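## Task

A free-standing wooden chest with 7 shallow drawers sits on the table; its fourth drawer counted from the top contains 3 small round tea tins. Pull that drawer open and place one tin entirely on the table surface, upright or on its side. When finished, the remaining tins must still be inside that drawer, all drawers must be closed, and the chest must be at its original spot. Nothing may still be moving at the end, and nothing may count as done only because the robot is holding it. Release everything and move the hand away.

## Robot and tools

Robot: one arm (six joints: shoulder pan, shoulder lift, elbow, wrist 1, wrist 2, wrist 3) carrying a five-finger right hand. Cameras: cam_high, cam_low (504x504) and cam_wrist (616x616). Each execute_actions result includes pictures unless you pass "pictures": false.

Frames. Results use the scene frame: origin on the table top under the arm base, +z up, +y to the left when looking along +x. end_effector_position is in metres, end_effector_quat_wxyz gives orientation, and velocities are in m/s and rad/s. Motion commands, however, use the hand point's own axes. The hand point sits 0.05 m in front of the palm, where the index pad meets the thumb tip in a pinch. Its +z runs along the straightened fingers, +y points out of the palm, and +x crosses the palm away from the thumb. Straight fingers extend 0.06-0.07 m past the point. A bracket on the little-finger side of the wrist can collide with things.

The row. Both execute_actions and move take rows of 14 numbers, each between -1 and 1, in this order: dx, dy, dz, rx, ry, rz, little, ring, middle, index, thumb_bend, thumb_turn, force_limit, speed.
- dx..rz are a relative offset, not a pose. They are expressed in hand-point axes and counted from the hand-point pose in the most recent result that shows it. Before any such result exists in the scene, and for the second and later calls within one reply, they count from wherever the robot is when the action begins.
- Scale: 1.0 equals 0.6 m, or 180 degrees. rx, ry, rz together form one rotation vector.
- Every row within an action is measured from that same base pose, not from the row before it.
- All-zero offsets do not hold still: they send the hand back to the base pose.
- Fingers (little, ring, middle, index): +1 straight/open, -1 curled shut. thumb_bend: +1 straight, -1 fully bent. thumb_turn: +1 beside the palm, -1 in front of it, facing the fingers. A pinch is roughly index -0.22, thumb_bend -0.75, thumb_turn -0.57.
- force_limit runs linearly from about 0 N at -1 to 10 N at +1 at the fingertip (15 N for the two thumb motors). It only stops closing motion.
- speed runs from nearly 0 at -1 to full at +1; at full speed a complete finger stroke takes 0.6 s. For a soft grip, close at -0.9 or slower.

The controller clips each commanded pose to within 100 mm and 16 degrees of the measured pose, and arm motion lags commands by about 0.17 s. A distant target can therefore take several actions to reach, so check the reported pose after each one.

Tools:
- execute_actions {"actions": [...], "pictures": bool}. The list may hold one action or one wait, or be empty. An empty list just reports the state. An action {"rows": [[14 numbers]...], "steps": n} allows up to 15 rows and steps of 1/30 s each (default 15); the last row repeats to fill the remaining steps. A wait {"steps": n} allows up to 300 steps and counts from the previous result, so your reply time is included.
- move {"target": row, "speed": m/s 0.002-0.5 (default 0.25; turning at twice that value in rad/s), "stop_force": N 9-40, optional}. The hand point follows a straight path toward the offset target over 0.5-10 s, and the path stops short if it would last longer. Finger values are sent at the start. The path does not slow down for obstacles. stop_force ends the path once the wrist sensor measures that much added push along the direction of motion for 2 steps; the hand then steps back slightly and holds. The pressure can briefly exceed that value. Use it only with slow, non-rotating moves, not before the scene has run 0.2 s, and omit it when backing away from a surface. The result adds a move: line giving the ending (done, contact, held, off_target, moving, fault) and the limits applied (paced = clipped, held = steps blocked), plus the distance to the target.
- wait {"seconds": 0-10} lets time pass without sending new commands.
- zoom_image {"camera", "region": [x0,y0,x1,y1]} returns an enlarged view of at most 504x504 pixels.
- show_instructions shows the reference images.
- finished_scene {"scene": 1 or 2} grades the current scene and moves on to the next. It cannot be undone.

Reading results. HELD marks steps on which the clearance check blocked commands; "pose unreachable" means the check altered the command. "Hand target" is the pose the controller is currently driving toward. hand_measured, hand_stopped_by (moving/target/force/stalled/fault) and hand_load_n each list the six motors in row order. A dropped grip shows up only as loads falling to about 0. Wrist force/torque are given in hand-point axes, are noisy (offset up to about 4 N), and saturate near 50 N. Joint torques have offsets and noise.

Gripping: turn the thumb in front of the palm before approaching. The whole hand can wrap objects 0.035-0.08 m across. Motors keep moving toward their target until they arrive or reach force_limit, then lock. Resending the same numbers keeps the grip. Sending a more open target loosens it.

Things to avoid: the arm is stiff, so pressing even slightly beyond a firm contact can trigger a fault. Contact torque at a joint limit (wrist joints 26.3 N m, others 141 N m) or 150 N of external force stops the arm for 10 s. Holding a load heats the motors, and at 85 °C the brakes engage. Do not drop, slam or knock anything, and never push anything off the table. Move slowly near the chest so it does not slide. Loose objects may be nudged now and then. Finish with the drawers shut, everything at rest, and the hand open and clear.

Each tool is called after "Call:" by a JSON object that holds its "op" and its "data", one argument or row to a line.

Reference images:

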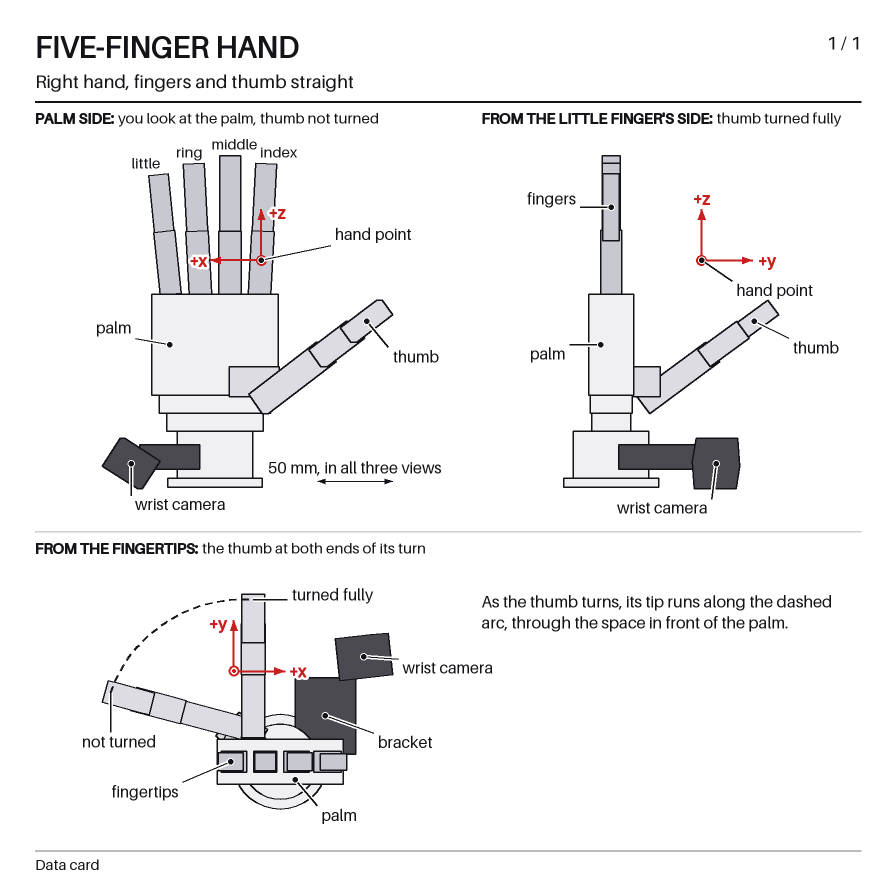

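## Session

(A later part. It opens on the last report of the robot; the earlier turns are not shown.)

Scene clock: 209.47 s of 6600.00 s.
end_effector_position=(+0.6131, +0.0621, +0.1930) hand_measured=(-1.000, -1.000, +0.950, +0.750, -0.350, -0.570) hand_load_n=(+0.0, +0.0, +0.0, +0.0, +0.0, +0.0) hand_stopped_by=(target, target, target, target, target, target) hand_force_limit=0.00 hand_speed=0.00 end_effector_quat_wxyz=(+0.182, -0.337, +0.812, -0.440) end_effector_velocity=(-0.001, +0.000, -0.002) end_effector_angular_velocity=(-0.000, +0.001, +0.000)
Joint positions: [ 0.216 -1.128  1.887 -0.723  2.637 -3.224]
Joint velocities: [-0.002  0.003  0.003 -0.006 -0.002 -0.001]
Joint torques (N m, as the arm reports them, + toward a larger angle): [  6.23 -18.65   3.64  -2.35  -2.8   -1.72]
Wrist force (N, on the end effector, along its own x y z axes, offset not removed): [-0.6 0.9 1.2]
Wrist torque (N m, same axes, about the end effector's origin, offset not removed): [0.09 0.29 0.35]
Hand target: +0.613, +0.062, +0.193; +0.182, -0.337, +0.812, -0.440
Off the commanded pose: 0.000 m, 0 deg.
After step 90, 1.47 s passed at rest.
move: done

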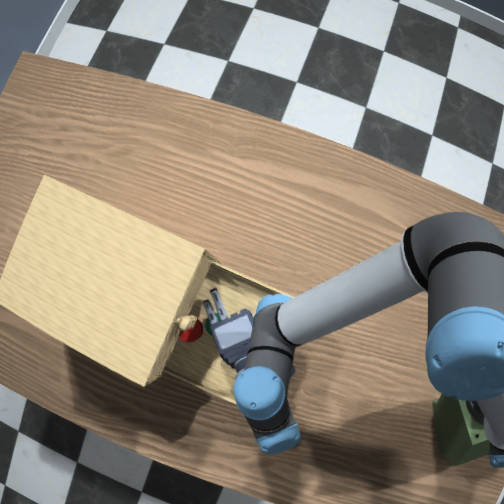

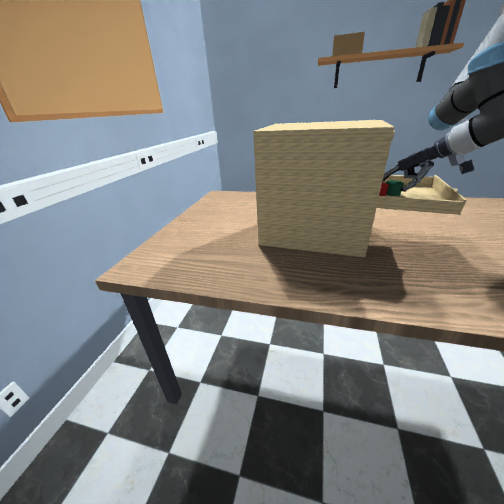

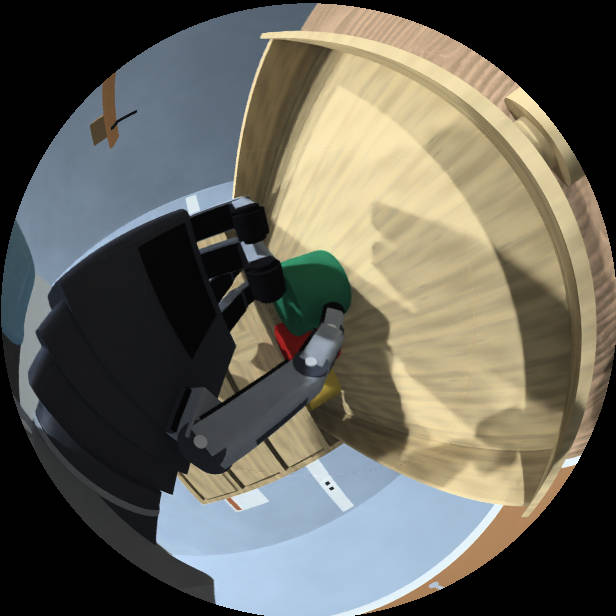

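Call:
{"op": "move", "data": {
  "target": [0,0,0,0,0,0,-1,-1,0.95,0.0,-0.6,-0.57,-0.2,-0.8]
}}

Call:
{"op": "wait", "data": {
  "seconds": 1.5
}}

Call:
{"op": "zoom_image", "data": {
  "camera": "cam_wrist",
  "region": [200, 160, 440, 400]
}}

Call:
{"op": "zoom_image", "data": {
  "camera": "cam_low",
  "region": [360, 120, 480, 220]
}}

Call:
{"op": "zoom_image", "data": {
  "camera": "cam_high",
  "region": [160, 260, 260, 360]
}}

Scene clock: 218.90 s of 6600.00 s.
end_effector_position=(+0.6131, +0.0621, +0.1929) hand_measured=(-1.000, -1.000, +0.950, +0.530, -0.488, -0.570) hand_load_n=(+0.0, +0.0, +0.0, +4.5, +5.5, -0.5) hand_stopped_by=(target, target, target, force, force, target) hand_force_limit=-0.20 hand_speed=-0.80 end_effector_quat_wxyz=(+0.182, -0.337, +0.812, -0.440) end_effector_velocity=(+0.000, +0.001, +0.001) end_effector_angular_velocity=(+0.001, -0.001, +0.000)
Joint positions: [ 0.216 -1.128  1.887 -0.723  2.637 -3.224]
Joint velocities: [ 0.001 -0.    -0.    -0.     0.     0.   ]
Joint torques (N m, as the arm reports them, + toward a larger angle): [ 32.77 -42.7  -25.46   1.97   2.29   1.82]
Wrist force (N, on the end effector, along its own x y z axes, offset not removed): [1.7 0.9 0.6]
Wrist torque (N m, same axes, about the end effector's origin, offset not removed): [0.23 -0.02 0.36]
Hand target: +0.613, +0.062, +0.193; +0.182, -0.337, +0.812, -0.440
Off the commanded pose: 0.000 m, 0 deg.
After step 90, 5.50 s passed at rest.
move: done

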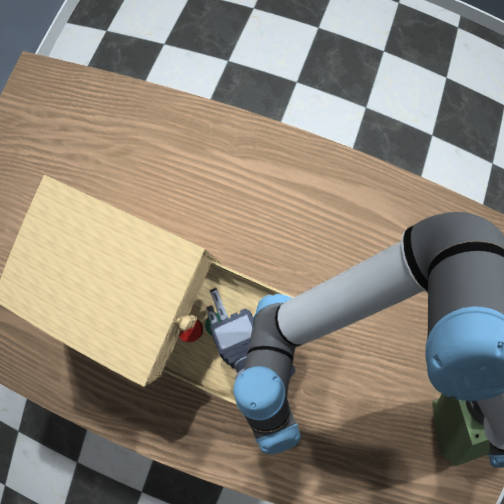

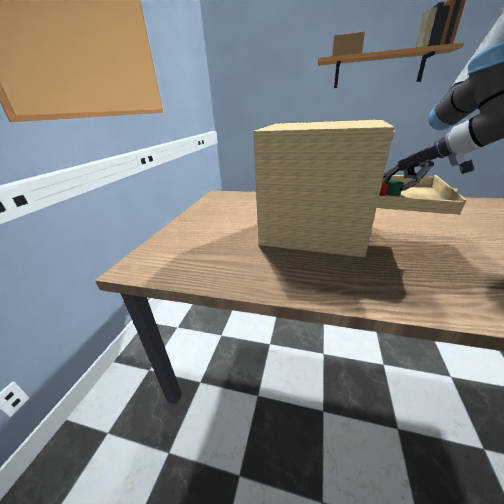

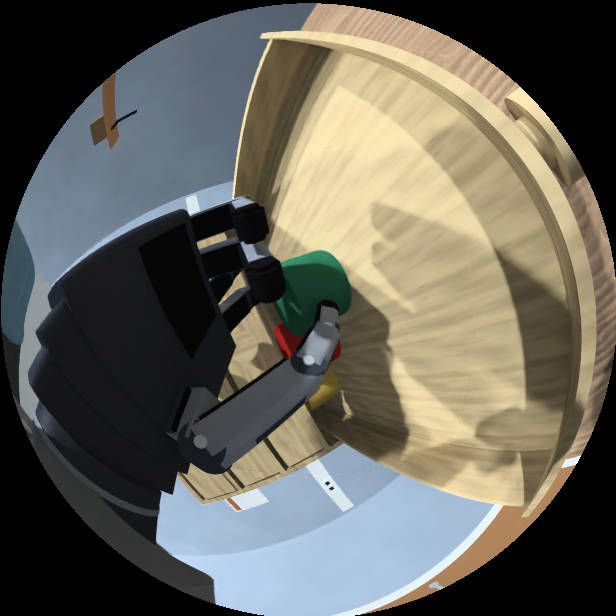

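Scene clock: 220.40 s of 6600.00 s.
end_effector_position=(+0.6131, +0.0621, +0.1930) hand_measured=(-1.000, -1.000, +0.950, +0.530, -0.488, -0.570) hand_load_n=(+0.0, +0.0, +0.0, +4.0, +6.0, -0.5) hand_stopped_by=(target, target, target, force, force, target) hand_force_limit=-0.20 hand_speed=-0.80 end_effector_quat_wxyz=(+0.182, -0.337, +0.812, -0.440) end_effector_velocity=(-0.000, -0.000, -0.000) end_effector_angular_velocity=(-0.000, +0.000, -0.000)
Joint positions: [ 0.216 -1.128  1.887 -0.723  2.637 -3.224]
Joint velocities: [-0. -0.  0.  0.  0. -0.]
Joint torques (N m, as the arm reports them, + toward a larger angle): [ 32.51 -43.81 -25.35   1.69   1.95   1.75]
Wrist force (N, on the end effector, along its own x y z axes, offset not removed): [2.5 2.0 -0.7]
Wrist torque (N m, same axes, about the end effector's origin, offset not removed): [0.32 -0.04 0.51]
Hand target: +0.613, +0.062, +0.193; +0.182, -0.337, +0.812, -0.440
Off the commanded pose: 0.000 m, 0 deg.
Steps of this call (steps 1 to 45: nothing new was sent). Readings (end_effector_position | what the end effector reports):
1: (+0.6131, +0.0621, +0.1929) | hand_measured=(-1.000, -1.000, +0.950, +0.530, -0.488, -0.570) hand_load_n=(+0.0, +0.0, +0.0, +4.5, +5.5, -0.5) hand_stopped_by=(target, target, target, force, force, target) hand_force_limit=-0.20 hand_speed=-0.80
2: (+0.6131, +0.0621, +0.1929) | hand_measured=(-1.000, -1.000, +0.950, +0.530, -0.488, -0.570) hand_load_n=(+0.0, +0.0, +0.0, +4.0, +5.5, -0.5) hand_stopped_by=(target, target, target, force, force, target) hand_force_limit=-0.20 hand_speed=-0.80
4: (+0.6131, +0.0621, +0.1930) | hand_measured=(-1.000, -1.000, +0.950, +0.530, -0.488, -0.570) hand_load_n=(+0.0, +0.0, +0.0, +4.0, +6.0, -0.5) hand_stopped_by=(target, target, target, force, force, target) hand_force_limit=-0.20 hand_speed=-0.80
8: (+0.6131, +0.0621, +0.1930) | hand_measured=(-1.000, -1.000, +0.950, +0.530, -0.488, -0.570) hand_load_n=(+0.0, +0.0, +0.0, +4.0, +6.0, -0.5) hand_stopped_by=(target, target, target, force, force, target) hand_force_limit=-0.20 hand_speed=-0.80
45: the state above

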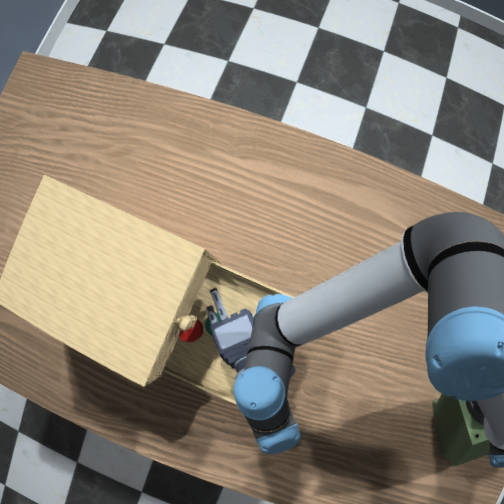

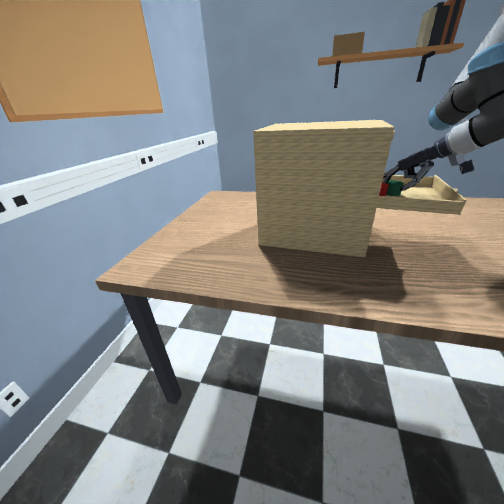

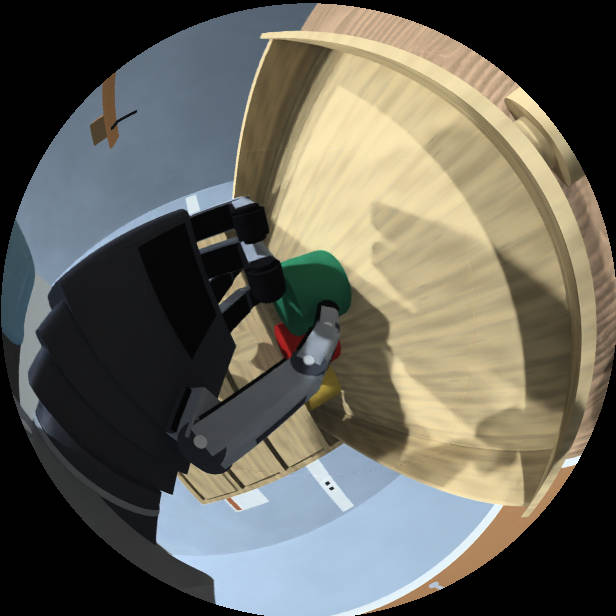

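Region (200, 160, 440, 400) of cam_wrist's 616x616 image, scaled by 2.100, with more detail than that image has.

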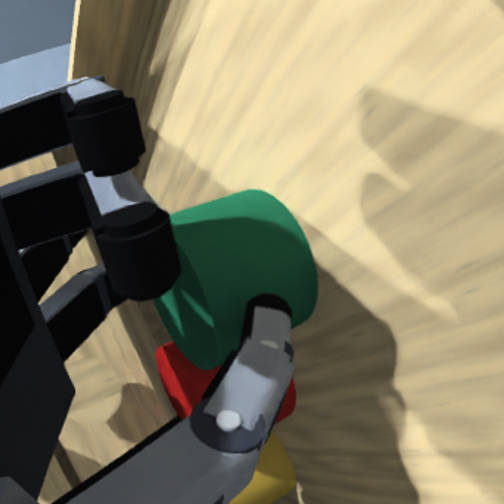

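Region (360, 120, 480, 220) of cam_low's 504x504 image, scaled by 4.200, with more detail than that image has.

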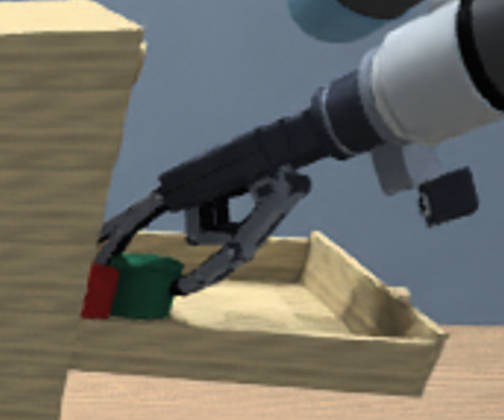

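Region (160, 260, 260, 360) of cam_high's 504x504 image, scaled by 5.040, with more detail than that image has.

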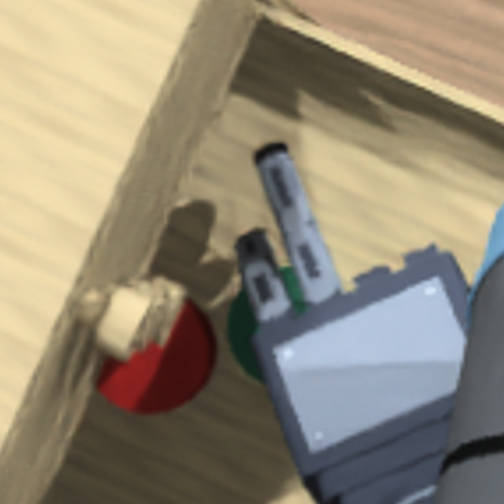

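Call:
{"op": "move", "data": {
  "target": [0,0,0,0,0,0,-1,-1,0.95,-0.05,-0.65,-0.57,0.2,-0.85]
}}

Call:
{"op": "move", "data": {
  "target": [0,-0.028,-0.018,0,0,0,-1,-1,0.95,-0.05,-0.65,-0.57,0.2,-0.85],
  "speed": 0.02
}}

Call:
{"op": "zoom_image", "data": {
  "camera": "cam_low",
  "region": [360, 120, 480, 220]
}}

Scene clock: 222.47 s of 6600.00 s.
end_effector_position=(+0.6131, +0.0621, +0.1930) hand_measured=(-1.000, -1.000, +0.950, +0.516, -0.492, -0.570) hand_load_n=(+0.0, +0.0, +0.0, +6.5, +8.5, -0.5) hand_stopped_by=(target, target, target, force, force, target) hand_force_limit=0.20 hand_speed=-0.85 end_effector_quat_wxyz=(+0.182, -0.337, +0.812, -0.440) end_effector_velocity=(+0.000, +0.000, +0.001) end_effector_angular_velocity=(+0.000, -0.001, +0.000)
Joint positions: [ 0.216 -1.128  1.887 -0.723  2.637 -3.224]
Joint velocities: [ 0.001 -0.001  0.    -0.     0.    -0.   ]
Joint torques (N m, as the arm reports them, + toward a larger angle): [ 31.43 -41.17 -23.37   1.36   1.66   1.49]
Wrist force (N, on the end effector, along its own x y z axes, offset not removed): [2.3 0.1 -0.4]
Wrist torque (N m, same axes, about the end effector's origin, offset not removed): [0.17 -0.03 0.54]
Hand target: +0.613, +0.062, +0.193; +0.182, -0.337, +0.812, -0.440
Off the commanded pose: 0.000 m, 0 deg.
move: done

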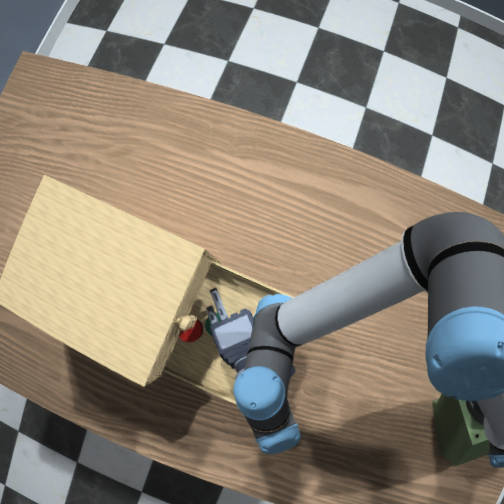

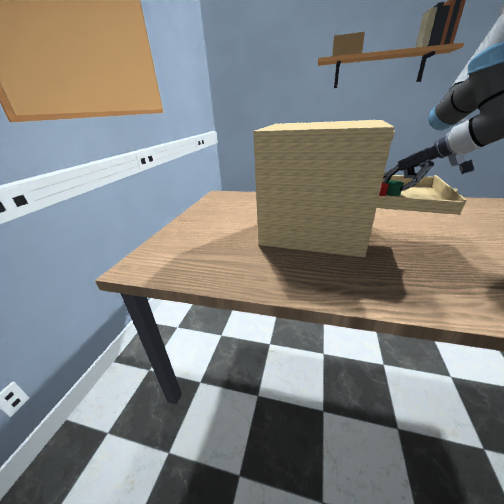

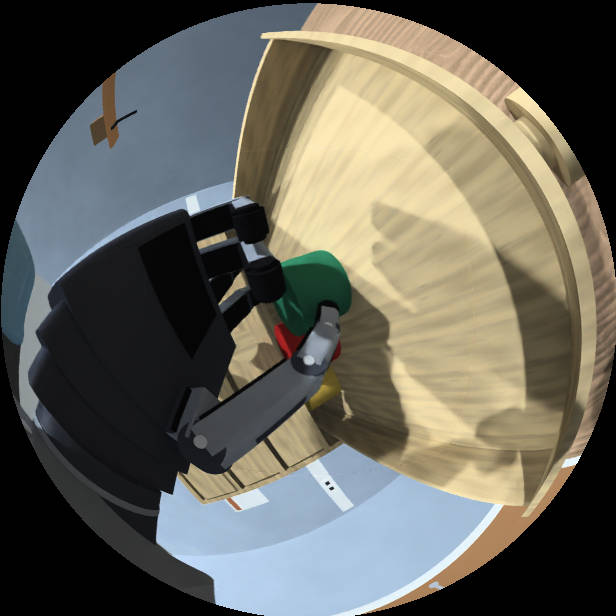

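Scene clock: 223.77 s of 6600.00 s.
end_effector_position=(+0.6132, +0.0621, +0.2127) hand_measured=(-1.000, -1.000, +0.950, +0.516, -0.490, -0.570) hand_load_n=(+0.0, +0.0, +0.0, +6.5, +9.0, -1.0) hand_stopped_by=(target, target, target, force, force, target) hand_force_limit=0.20 hand_speed=-0.85 end_effector_quat_wxyz=(+0.182, -0.337, +0.812, -0.440) end_effector_velocity=(+0.000, -0.000, +0.002) end_effector_angular_velocity=(-0.000, +0.000, -0.001)
Joint positions: [ 0.238 -1.157  1.875 -0.681  2.659 -3.222]
Joint velocities: [ 0.002 -0.004 -0.002  0.006  0.002  0.   ]
Joint torques (N m, as the arm reports them, + toward a larger angle): [ 32.74 -41.92 -27.19   1.85   2.43   1.73]
Wrist force (N, on the end effector, along its own x y z axes, offset not removed): [1.3 0.7 1.2]
Wrist torque (N m, same axes, about the end effector's origin, offset not removed): [-0.03 -0.02 0.35]
Hand target: +0.613, +0.062, +0.213; +0.182, -0.337, +0.812, -0.440
Off the commanded pose: 0.000 m, 0 deg.
move: done

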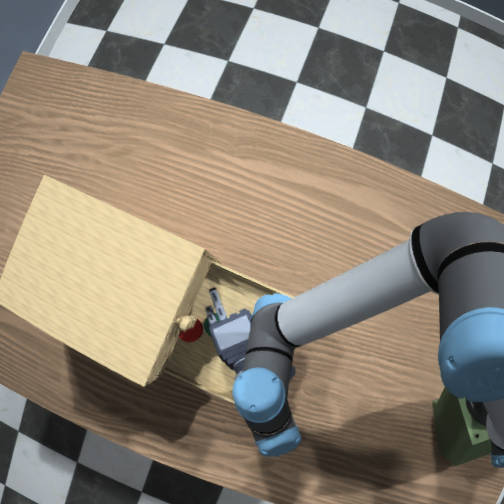

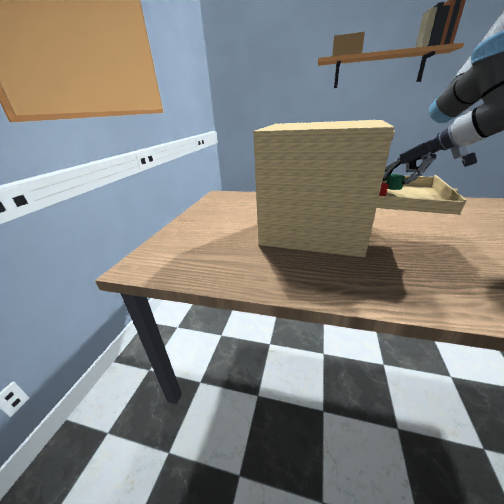

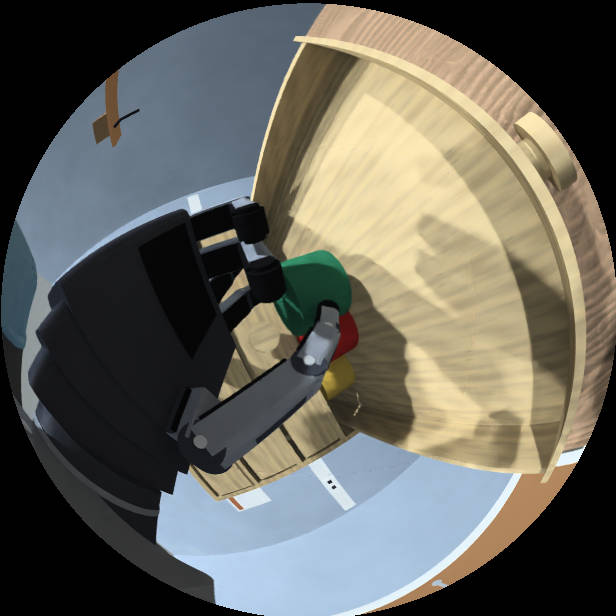

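Region (360, 120, 480, 220) of cam_low's 504x504 image, scaled by 4.200, with more detail than that image has.

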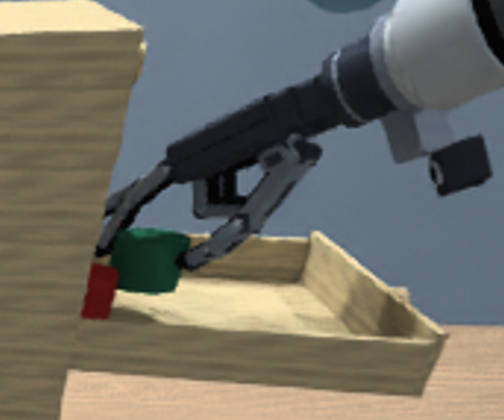

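Call:
{"op": "move", "data": {
  "target": [0.0353,-0.0603,-0.0813,0,0,0,-1,-1,0.95,-0.05,-0.65,-0.57,0.2,-0.85],
  "speed": 0.08
}}

Call:
{"op": "move", "data": {
  "target": [0.383,-0.256,0.394,0,0,0,-1,-1,0.95,-0.05,-0.65,-0.57,0.2,-0.85],
  "speed": 0.15
}}

Scene clock: 229.33 s of 6600.00 s.
end_effector_position=(+0.5834, +0.0620, +0.2694) hand_measured=(-1.000, -1.000, +0.950, +0.516, -0.490, -0.570) hand_load_n=(+0.0, +0.0, +0.0, +6.5, +9.0, -1.0) hand_stopped_by=(target, target, target, force, force, target) hand_force_limit=0.20 hand_speed=-0.85 end_effector_quat_wxyz=(+0.182, -0.337, +0.812, -0.440) end_effector_velocity=(-0.001, +0.000, +0.002) end_effector_angular_velocity=(+0.000, -0.000, -0.000)
Joint positions: [ 0.318 -1.265  1.908 -0.6    2.739 -3.215]
Joint velocities: [ 0.003 -0.003  0.     0.004  0.003  0.001]
Joint torques (N m, as the arm reports them, + toward a larger angle): [ 31.53 -39.46   0.02   1.87   2.12   1.69]
Wrist force (N, on the end effector, along its own x y z axes, offset not removed): [2.5 2.2 0.2]
Wrist torque (N m, same axes, about the end effector's origin, offset not removed): [0.26 -0.14 0.46]
Hand target: +0.583, +0.062, +0.270; +0.182, -0.337, +0.812, -0.440
Off the commanded pose: 0.000 m, 0 deg.
After step 90, 1.30 s passed at rest.
move: done

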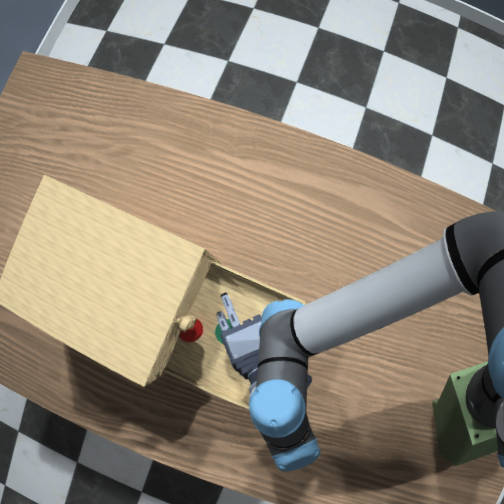

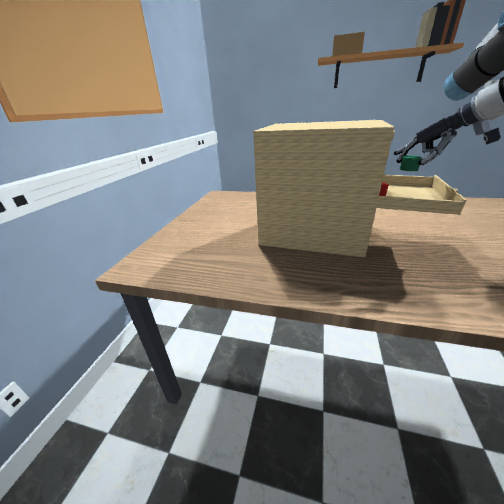

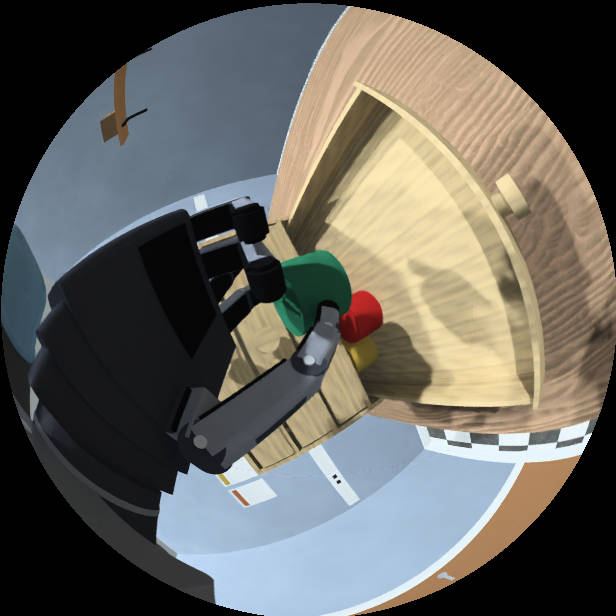

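Scene clock: 232.30 s of 6600.00 s.
end_effector_position=(+0.6201, -0.2993, +0.2693) hand_measured=(-1.000, -1.000, +0.950, +0.516, -0.490, -0.570) hand_load_n=(+0.0, +0.0, +0.0, +6.5, +9.0, -1.0) hand_stopped_by=(target, target, target, force, force, target) hand_force_limit=0.20 hand_speed=-0.85 end_effector_quat_wxyz=(+0.182, -0.337, +0.812, -0.440) end_effector_velocity=(+0.001, -0.003, +0.000) end_effector_angular_velocity=(+0.001, -0.001, -0.000)
Joint positions: [-0.509 -1.64   1.845 -0.187  1.913 -3.249]
Joint velocities: [-0.007  0.001 -0.006  0.004 -0.007  0.001]
Joint torques (N m, as the arm reports them, + toward a larger angle): [ -1.36 -19.33 -32.37   2.05  -2.91   1.82]
Wrist force (N, on the end effector, along its own x y z axes, offset not removed): [-0.6 0.7 0.1]
Wrist torque (N m, same axes, about the end effector's origin, offset not removed): [0.01 0.34 0.27]
Hand target: +0.620, -0.300, +0.269; +0.182, -0.337, +0.812, -0.440
Off the commanded pose: 0.001 m, 0 deg.
move: done

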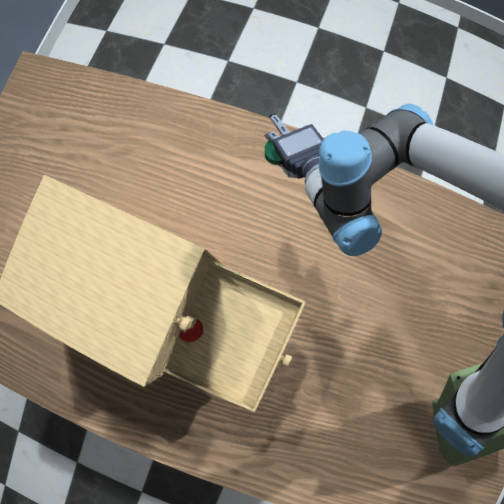

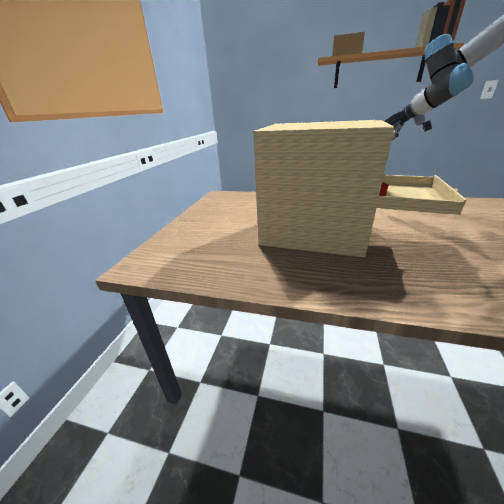

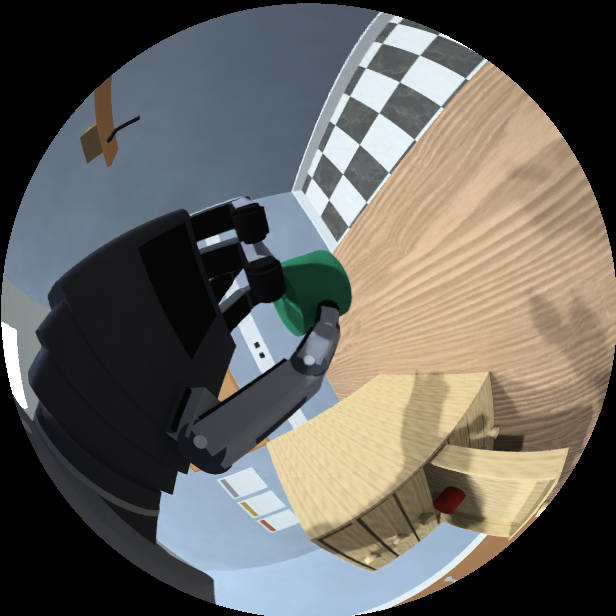

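Call:
{"op": "move", "data": {
  "target": [0,0.266,0.1726,0,0,0,-1,-1,0.95,-0.05,-0.65,-0.57,0.2,-0.85],
  "speed": 0.12
}}

Scene clock: 236.10 s of 6600.00 s.
end_effector_position=(+0.6199, -0.2992, +0.0793) hand_measured=(-1.000, -1.000, +0.950, +0.516, -0.490, -0.570) hand_load_n=(+0.0, +0.0, +0.0, +6.5, +9.0, -1.0) hand_stopped_by=(target, target, target, force, force, target) hand_force_limit=0.20 hand_speed=-0.85 end_effector_quat_wxyz=(+0.182, -0.337, +0.812, -0.440) end_effector_velocity=(-0.000, -0.001, -0.003) end_effector_angular_velocity=(-0.000, +0.000, -0.001)
Joint positions: [-0.625 -1.308  1.923 -0.597  1.797 -3.251]
Joint velocities: [-0.002  0.006 -0.001 -0.005 -0.001  0.   ]
Joint torques (N m, as the arm reports them, + toward a larger angle): [  0.97 -26.27 -23.18  -2.61  -2.86  -1.77]
Wrist force (N, on the end effector, along its own x y z axes, offset not removed): [-0.8 2.2 2.8]
Wrist torque (N m, same axes, about the end effector's origin, offset not removed): [0.08 0.22 0.35]
Hand target: +0.620, -0.299, +0.079; +0.182, -0.337, +0.812, -0.440
Off the commanded pose: 0.000 m, 0 deg.
move: done

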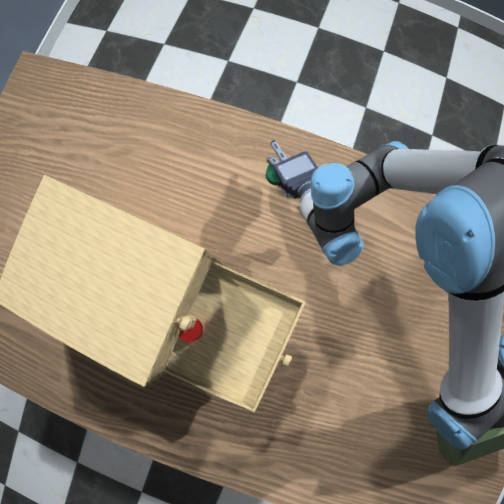

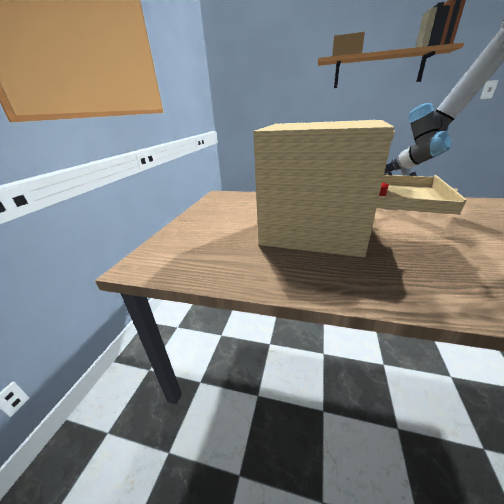

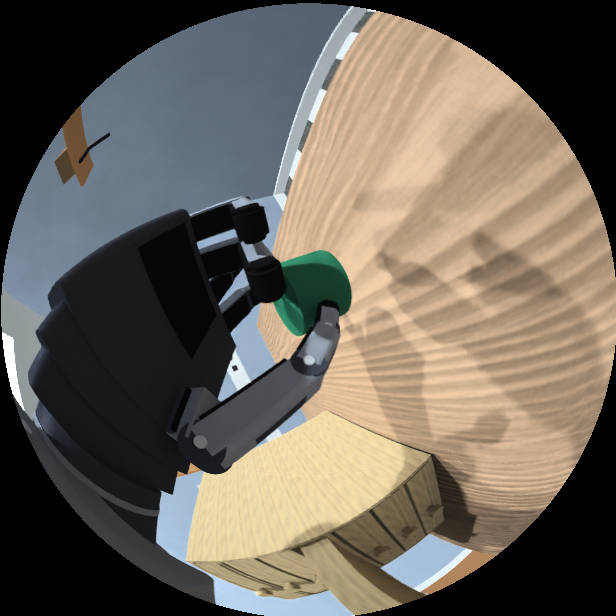

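Call:
{"op": "move", "data": {
  "target": [0,0.049,0.032,0,0,0,-1,-1,0.95,-0.05,-0.65,-0.57,0.2,-0.85],
  "speed": 0.04
}}

Call:
{"op": "move", "data": {
  "target": [0,0.042,0.027,0,0,0,-1,-1,0.95,-0.05,-0.65,-0.57,0.2,-0.85],
  "speed": 0.006,
  "stop_force": 9
}}

Scene clock: 239.03 s of 6600.00 s.
end_effector_position=(+0.6199, -0.2993, +0.0445) hand_measured=(-1.000, -1.000, +0.950, +0.516, -0.490, -0.570) hand_load_n=(+0.0, +0.0, +0.0, +6.5, +9.0, -1.0) hand_stopped_by=(target, target, target, force, force, target) hand_force_limit=0.20 hand_speed=-0.85 end_effector_quat_wxyz=(+0.182, -0.337, +0.812, -0.440) end_effector_velocity=(+0.001, -0.000, -0.002) end_effector_angular_velocity=(-0.001, -0.001, +0.001)
Joint positions: [-0.641 -1.233  1.912 -0.661  1.78  -3.251]
Joint velocities: [-0.     0.006 -0.002 -0.005 -0.001 -0.   ]
Joint torques (N m, as the arm reports them, + toward a larger angle): [  0.8  -25.53 -23.27  -2.46  -2.76  -1.76]
Wrist force (N, on the end effector, along its own x y z axes, offset not removed): [0.2 -0.8 -0.8]
Wrist torque (N m, same axes, about the end effector's origin, offset not removed): [-0.19 0.31 0.23]
Hand target: +0.620, -0.299, +0.044; +0.182, -0.337, +0.812, -0.440
Off the commanded pose: 0.000 m, 0 deg.
move: done

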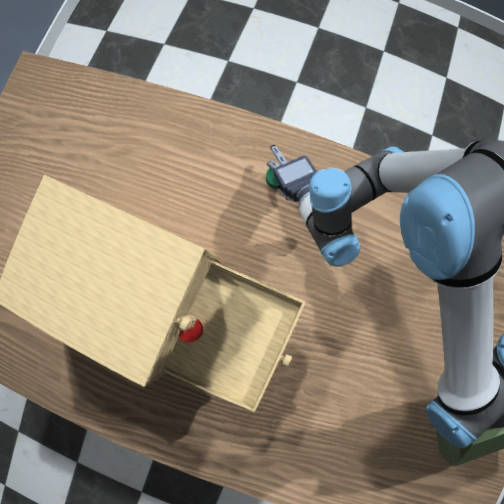

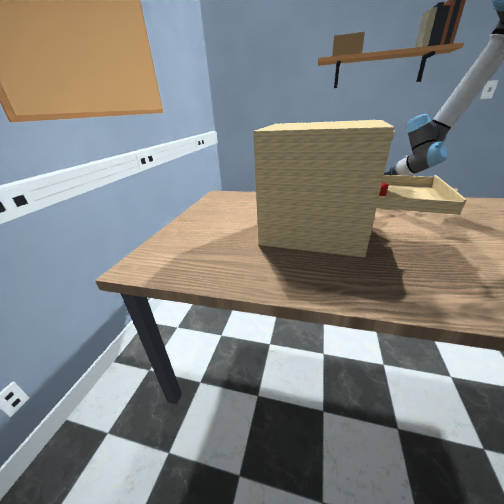

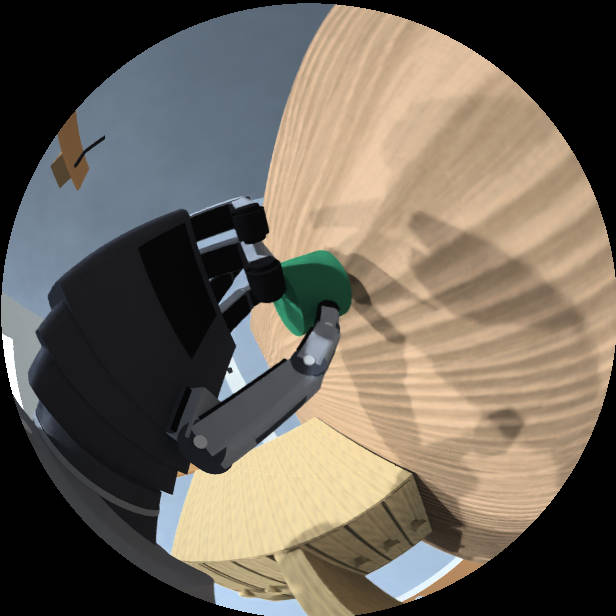

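Scene clock: 242.57 s of 6600.00 s.
end_effector_position=(+0.6199, -0.2993, +0.0255) hand_measured=(-1.000, -1.000, +0.950, +0.516, -0.490, -0.570) hand_load_n=(+0.0, +0.0, +0.0, +9.5, +6.5, +0.5) hand_stopped_by=(target, target, target, force, force, target) hand_force_limit=0.20 hand_speed=-0.85 end_effector_quat_wxyz=(+0.182, -0.337, +0.812, -0.440) end_effector_velocity=(+0.000, -0.000, +0.002) end_effector_angular_velocity=(+0.001, +0.001, +0.001)
Joint positions: [-0.65  -1.192  1.903 -0.694  1.772 -3.252]
Joint velocities: [ 0.001 -0.004 -0.001  0.006  0.    -0.   ]
Joint torques (N m, as the arm reports them, + toward a larger angle): [ 12.08 -44.64   2.76   3.67   1.1   -2.02]
Wrist force (N, on the end effector, along its own x y z axes, offset not removed): [0.3 -7.2 -6.2]
Wrist torque (N m, same axes, about the end effector's origin, offset not removed): [0.50 0.07 0.37]
Hand target: +0.620, -0.299, +0.026; +0.182, -0.337, +0.812, -0.440
Off the commanded pose: 0.011 m, 0 deg.
move: contact

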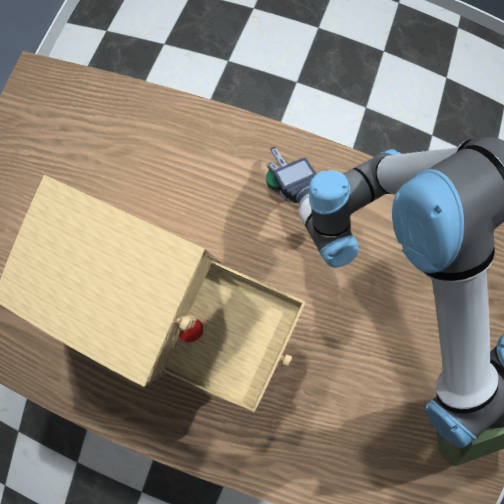

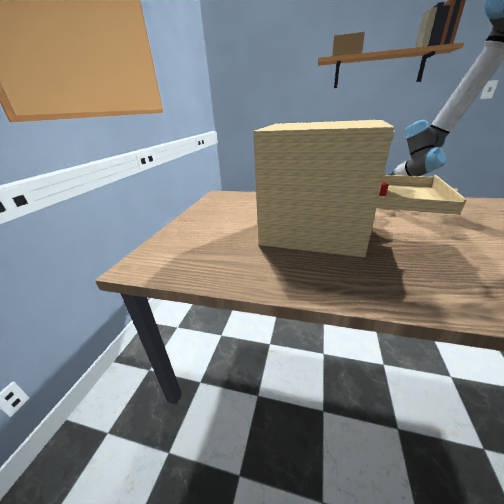

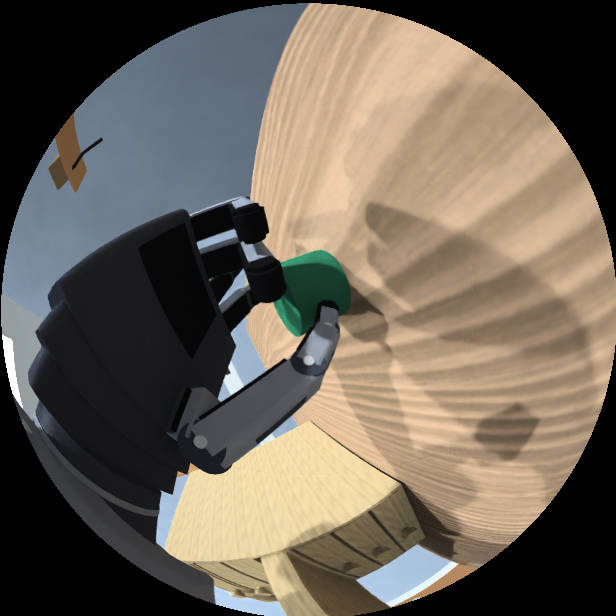

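Call:
{"op": "move", "data": {
  "target": [0,-0.001,-0.001,0,0,0,-1,-1,0.95,0.85,-0.3,-0.57,0.2,-0.5],
  "speed": 0.01
}}

Call:
{"op": "move", "data": {
  "target": [0,-0.126,-0.082,0,0,0,-1,-1,0.95,0.85,-0.3,-0.57,0.2,-0.5],
  "speed": 0.08
}}

Scene clock: 250.40 s of 6600.00 s.
end_effector_position=(+0.6197, -0.2992, +0.0263) hand_measured=(-1.000, -1.000, +0.950, +0.850, -0.300, -0.570) hand_load_n=(+0.0, +0.0, +0.0, +0.0, +0.0, +0.0) hand_stopped_by=(target, target, target, target, target, target) hand_force_limit=0.20 hand_speed=-0.50 end_effector_quat_wxyz=(+0.182, -0.337, +0.812, -0.440) end_effector_velocity=(-0.000, -0.001, +0.000) end_effector_angular_velocity=(-0.000, -0.000, -0.002)
Joint positions: [-0.65  -1.194  1.904 -0.693  1.772 -3.252]
Joint velocities: [-0.001 -0.001  0.     0.    -0.     0.001]
Joint torques (N m, as the arm reports them, + toward a larger angle): [ 26.52 -50.49   7.97   2.05   2.22   1.47]
Wrist force (N, on the end effector, along its own x y z axes, offset not removed): [0.7 0.6 0.6]
Wrist torque (N m, same axes, about the end effector's origin, offset not removed): [0.04 0.08 0.26]
Hand target: +0.620, -0.299, +0.026; +0.182, -0.337, +0.812, -0.440
Off the commanded pose: 0.000 m, 0 deg.
After step 90, 4.13 s passed at rest.
move: done

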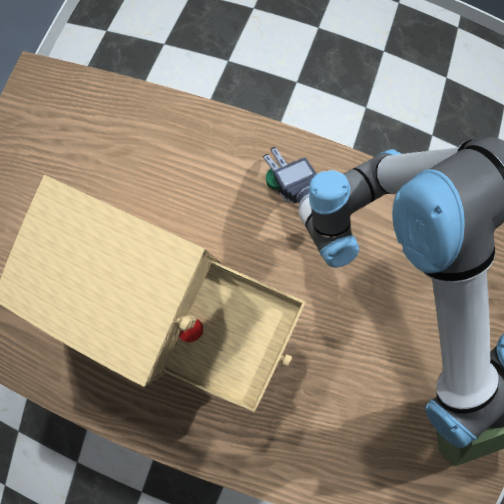

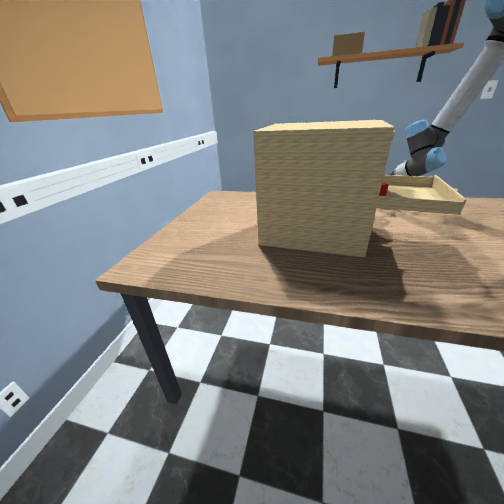

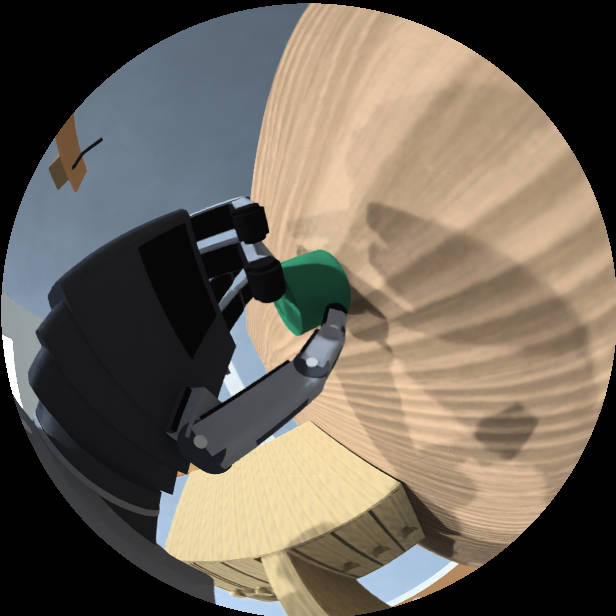

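Scene clock: 252.00 s of 6600.00 s.
end_effector_position=(+0.6198, -0.2991, +0.1162) hand_measured=(-1.000, -1.000, +0.950, +0.850, -0.300, -0.570) hand_load_n=(+0.0, +0.0, +0.0, +0.0, +0.0, +0.0) hand_stopped_by=(target, target, target, target, target, target) hand_force_limit=0.20 hand_speed=-0.50 end_effector_quat_wxyz=(+0.182, -0.337, +0.812, -0.440) end_effector_velocity=(-0.001, -0.000, +0.002) end_effector_angular_velocity=(+0.000, +0.001, -0.000)
Joint positions: [-0.606 -1.384  1.926 -0.525  1.816 -3.251]
Joint velocities: [ 0.    -0.004  0.     0.005  0.001  0.   ]
Joint torques (N m, as the arm reports them, + toward a larger angle): [ 25.59 -46.43   0.15   1.91   2.37   1.85]
Wrist force (N, on the end effector, along its own x y z axes, offset not removed): [0.8 1.7 1.1]
Wrist torque (N m, same axes, about the end effector's origin, offset not removed): [0.13 0.19 0.29]
Hand target: +0.620, -0.299, +0.116; +0.182, -0.337, +0.812, -0.440
Off the commanded pose: 0.000 m, 0 deg.
move: done

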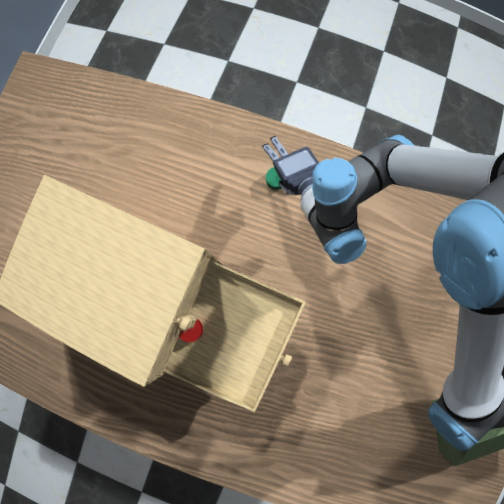

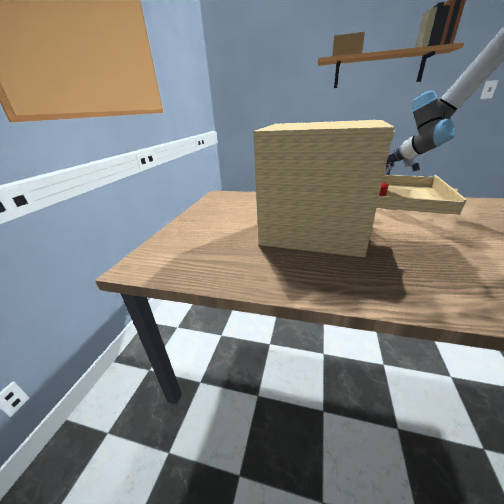

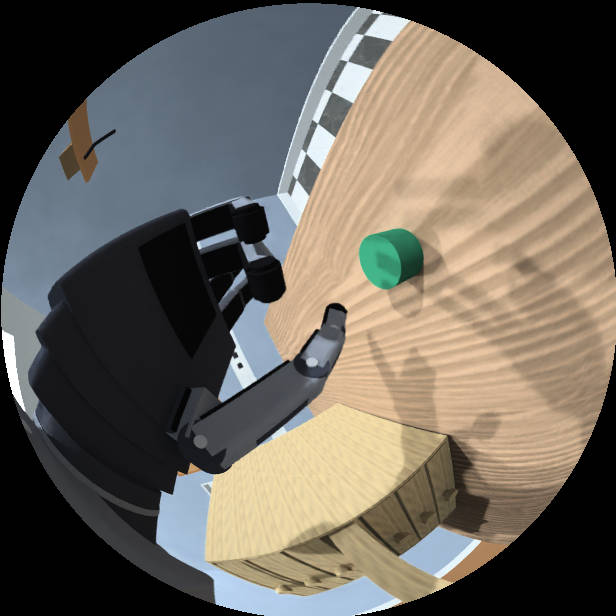

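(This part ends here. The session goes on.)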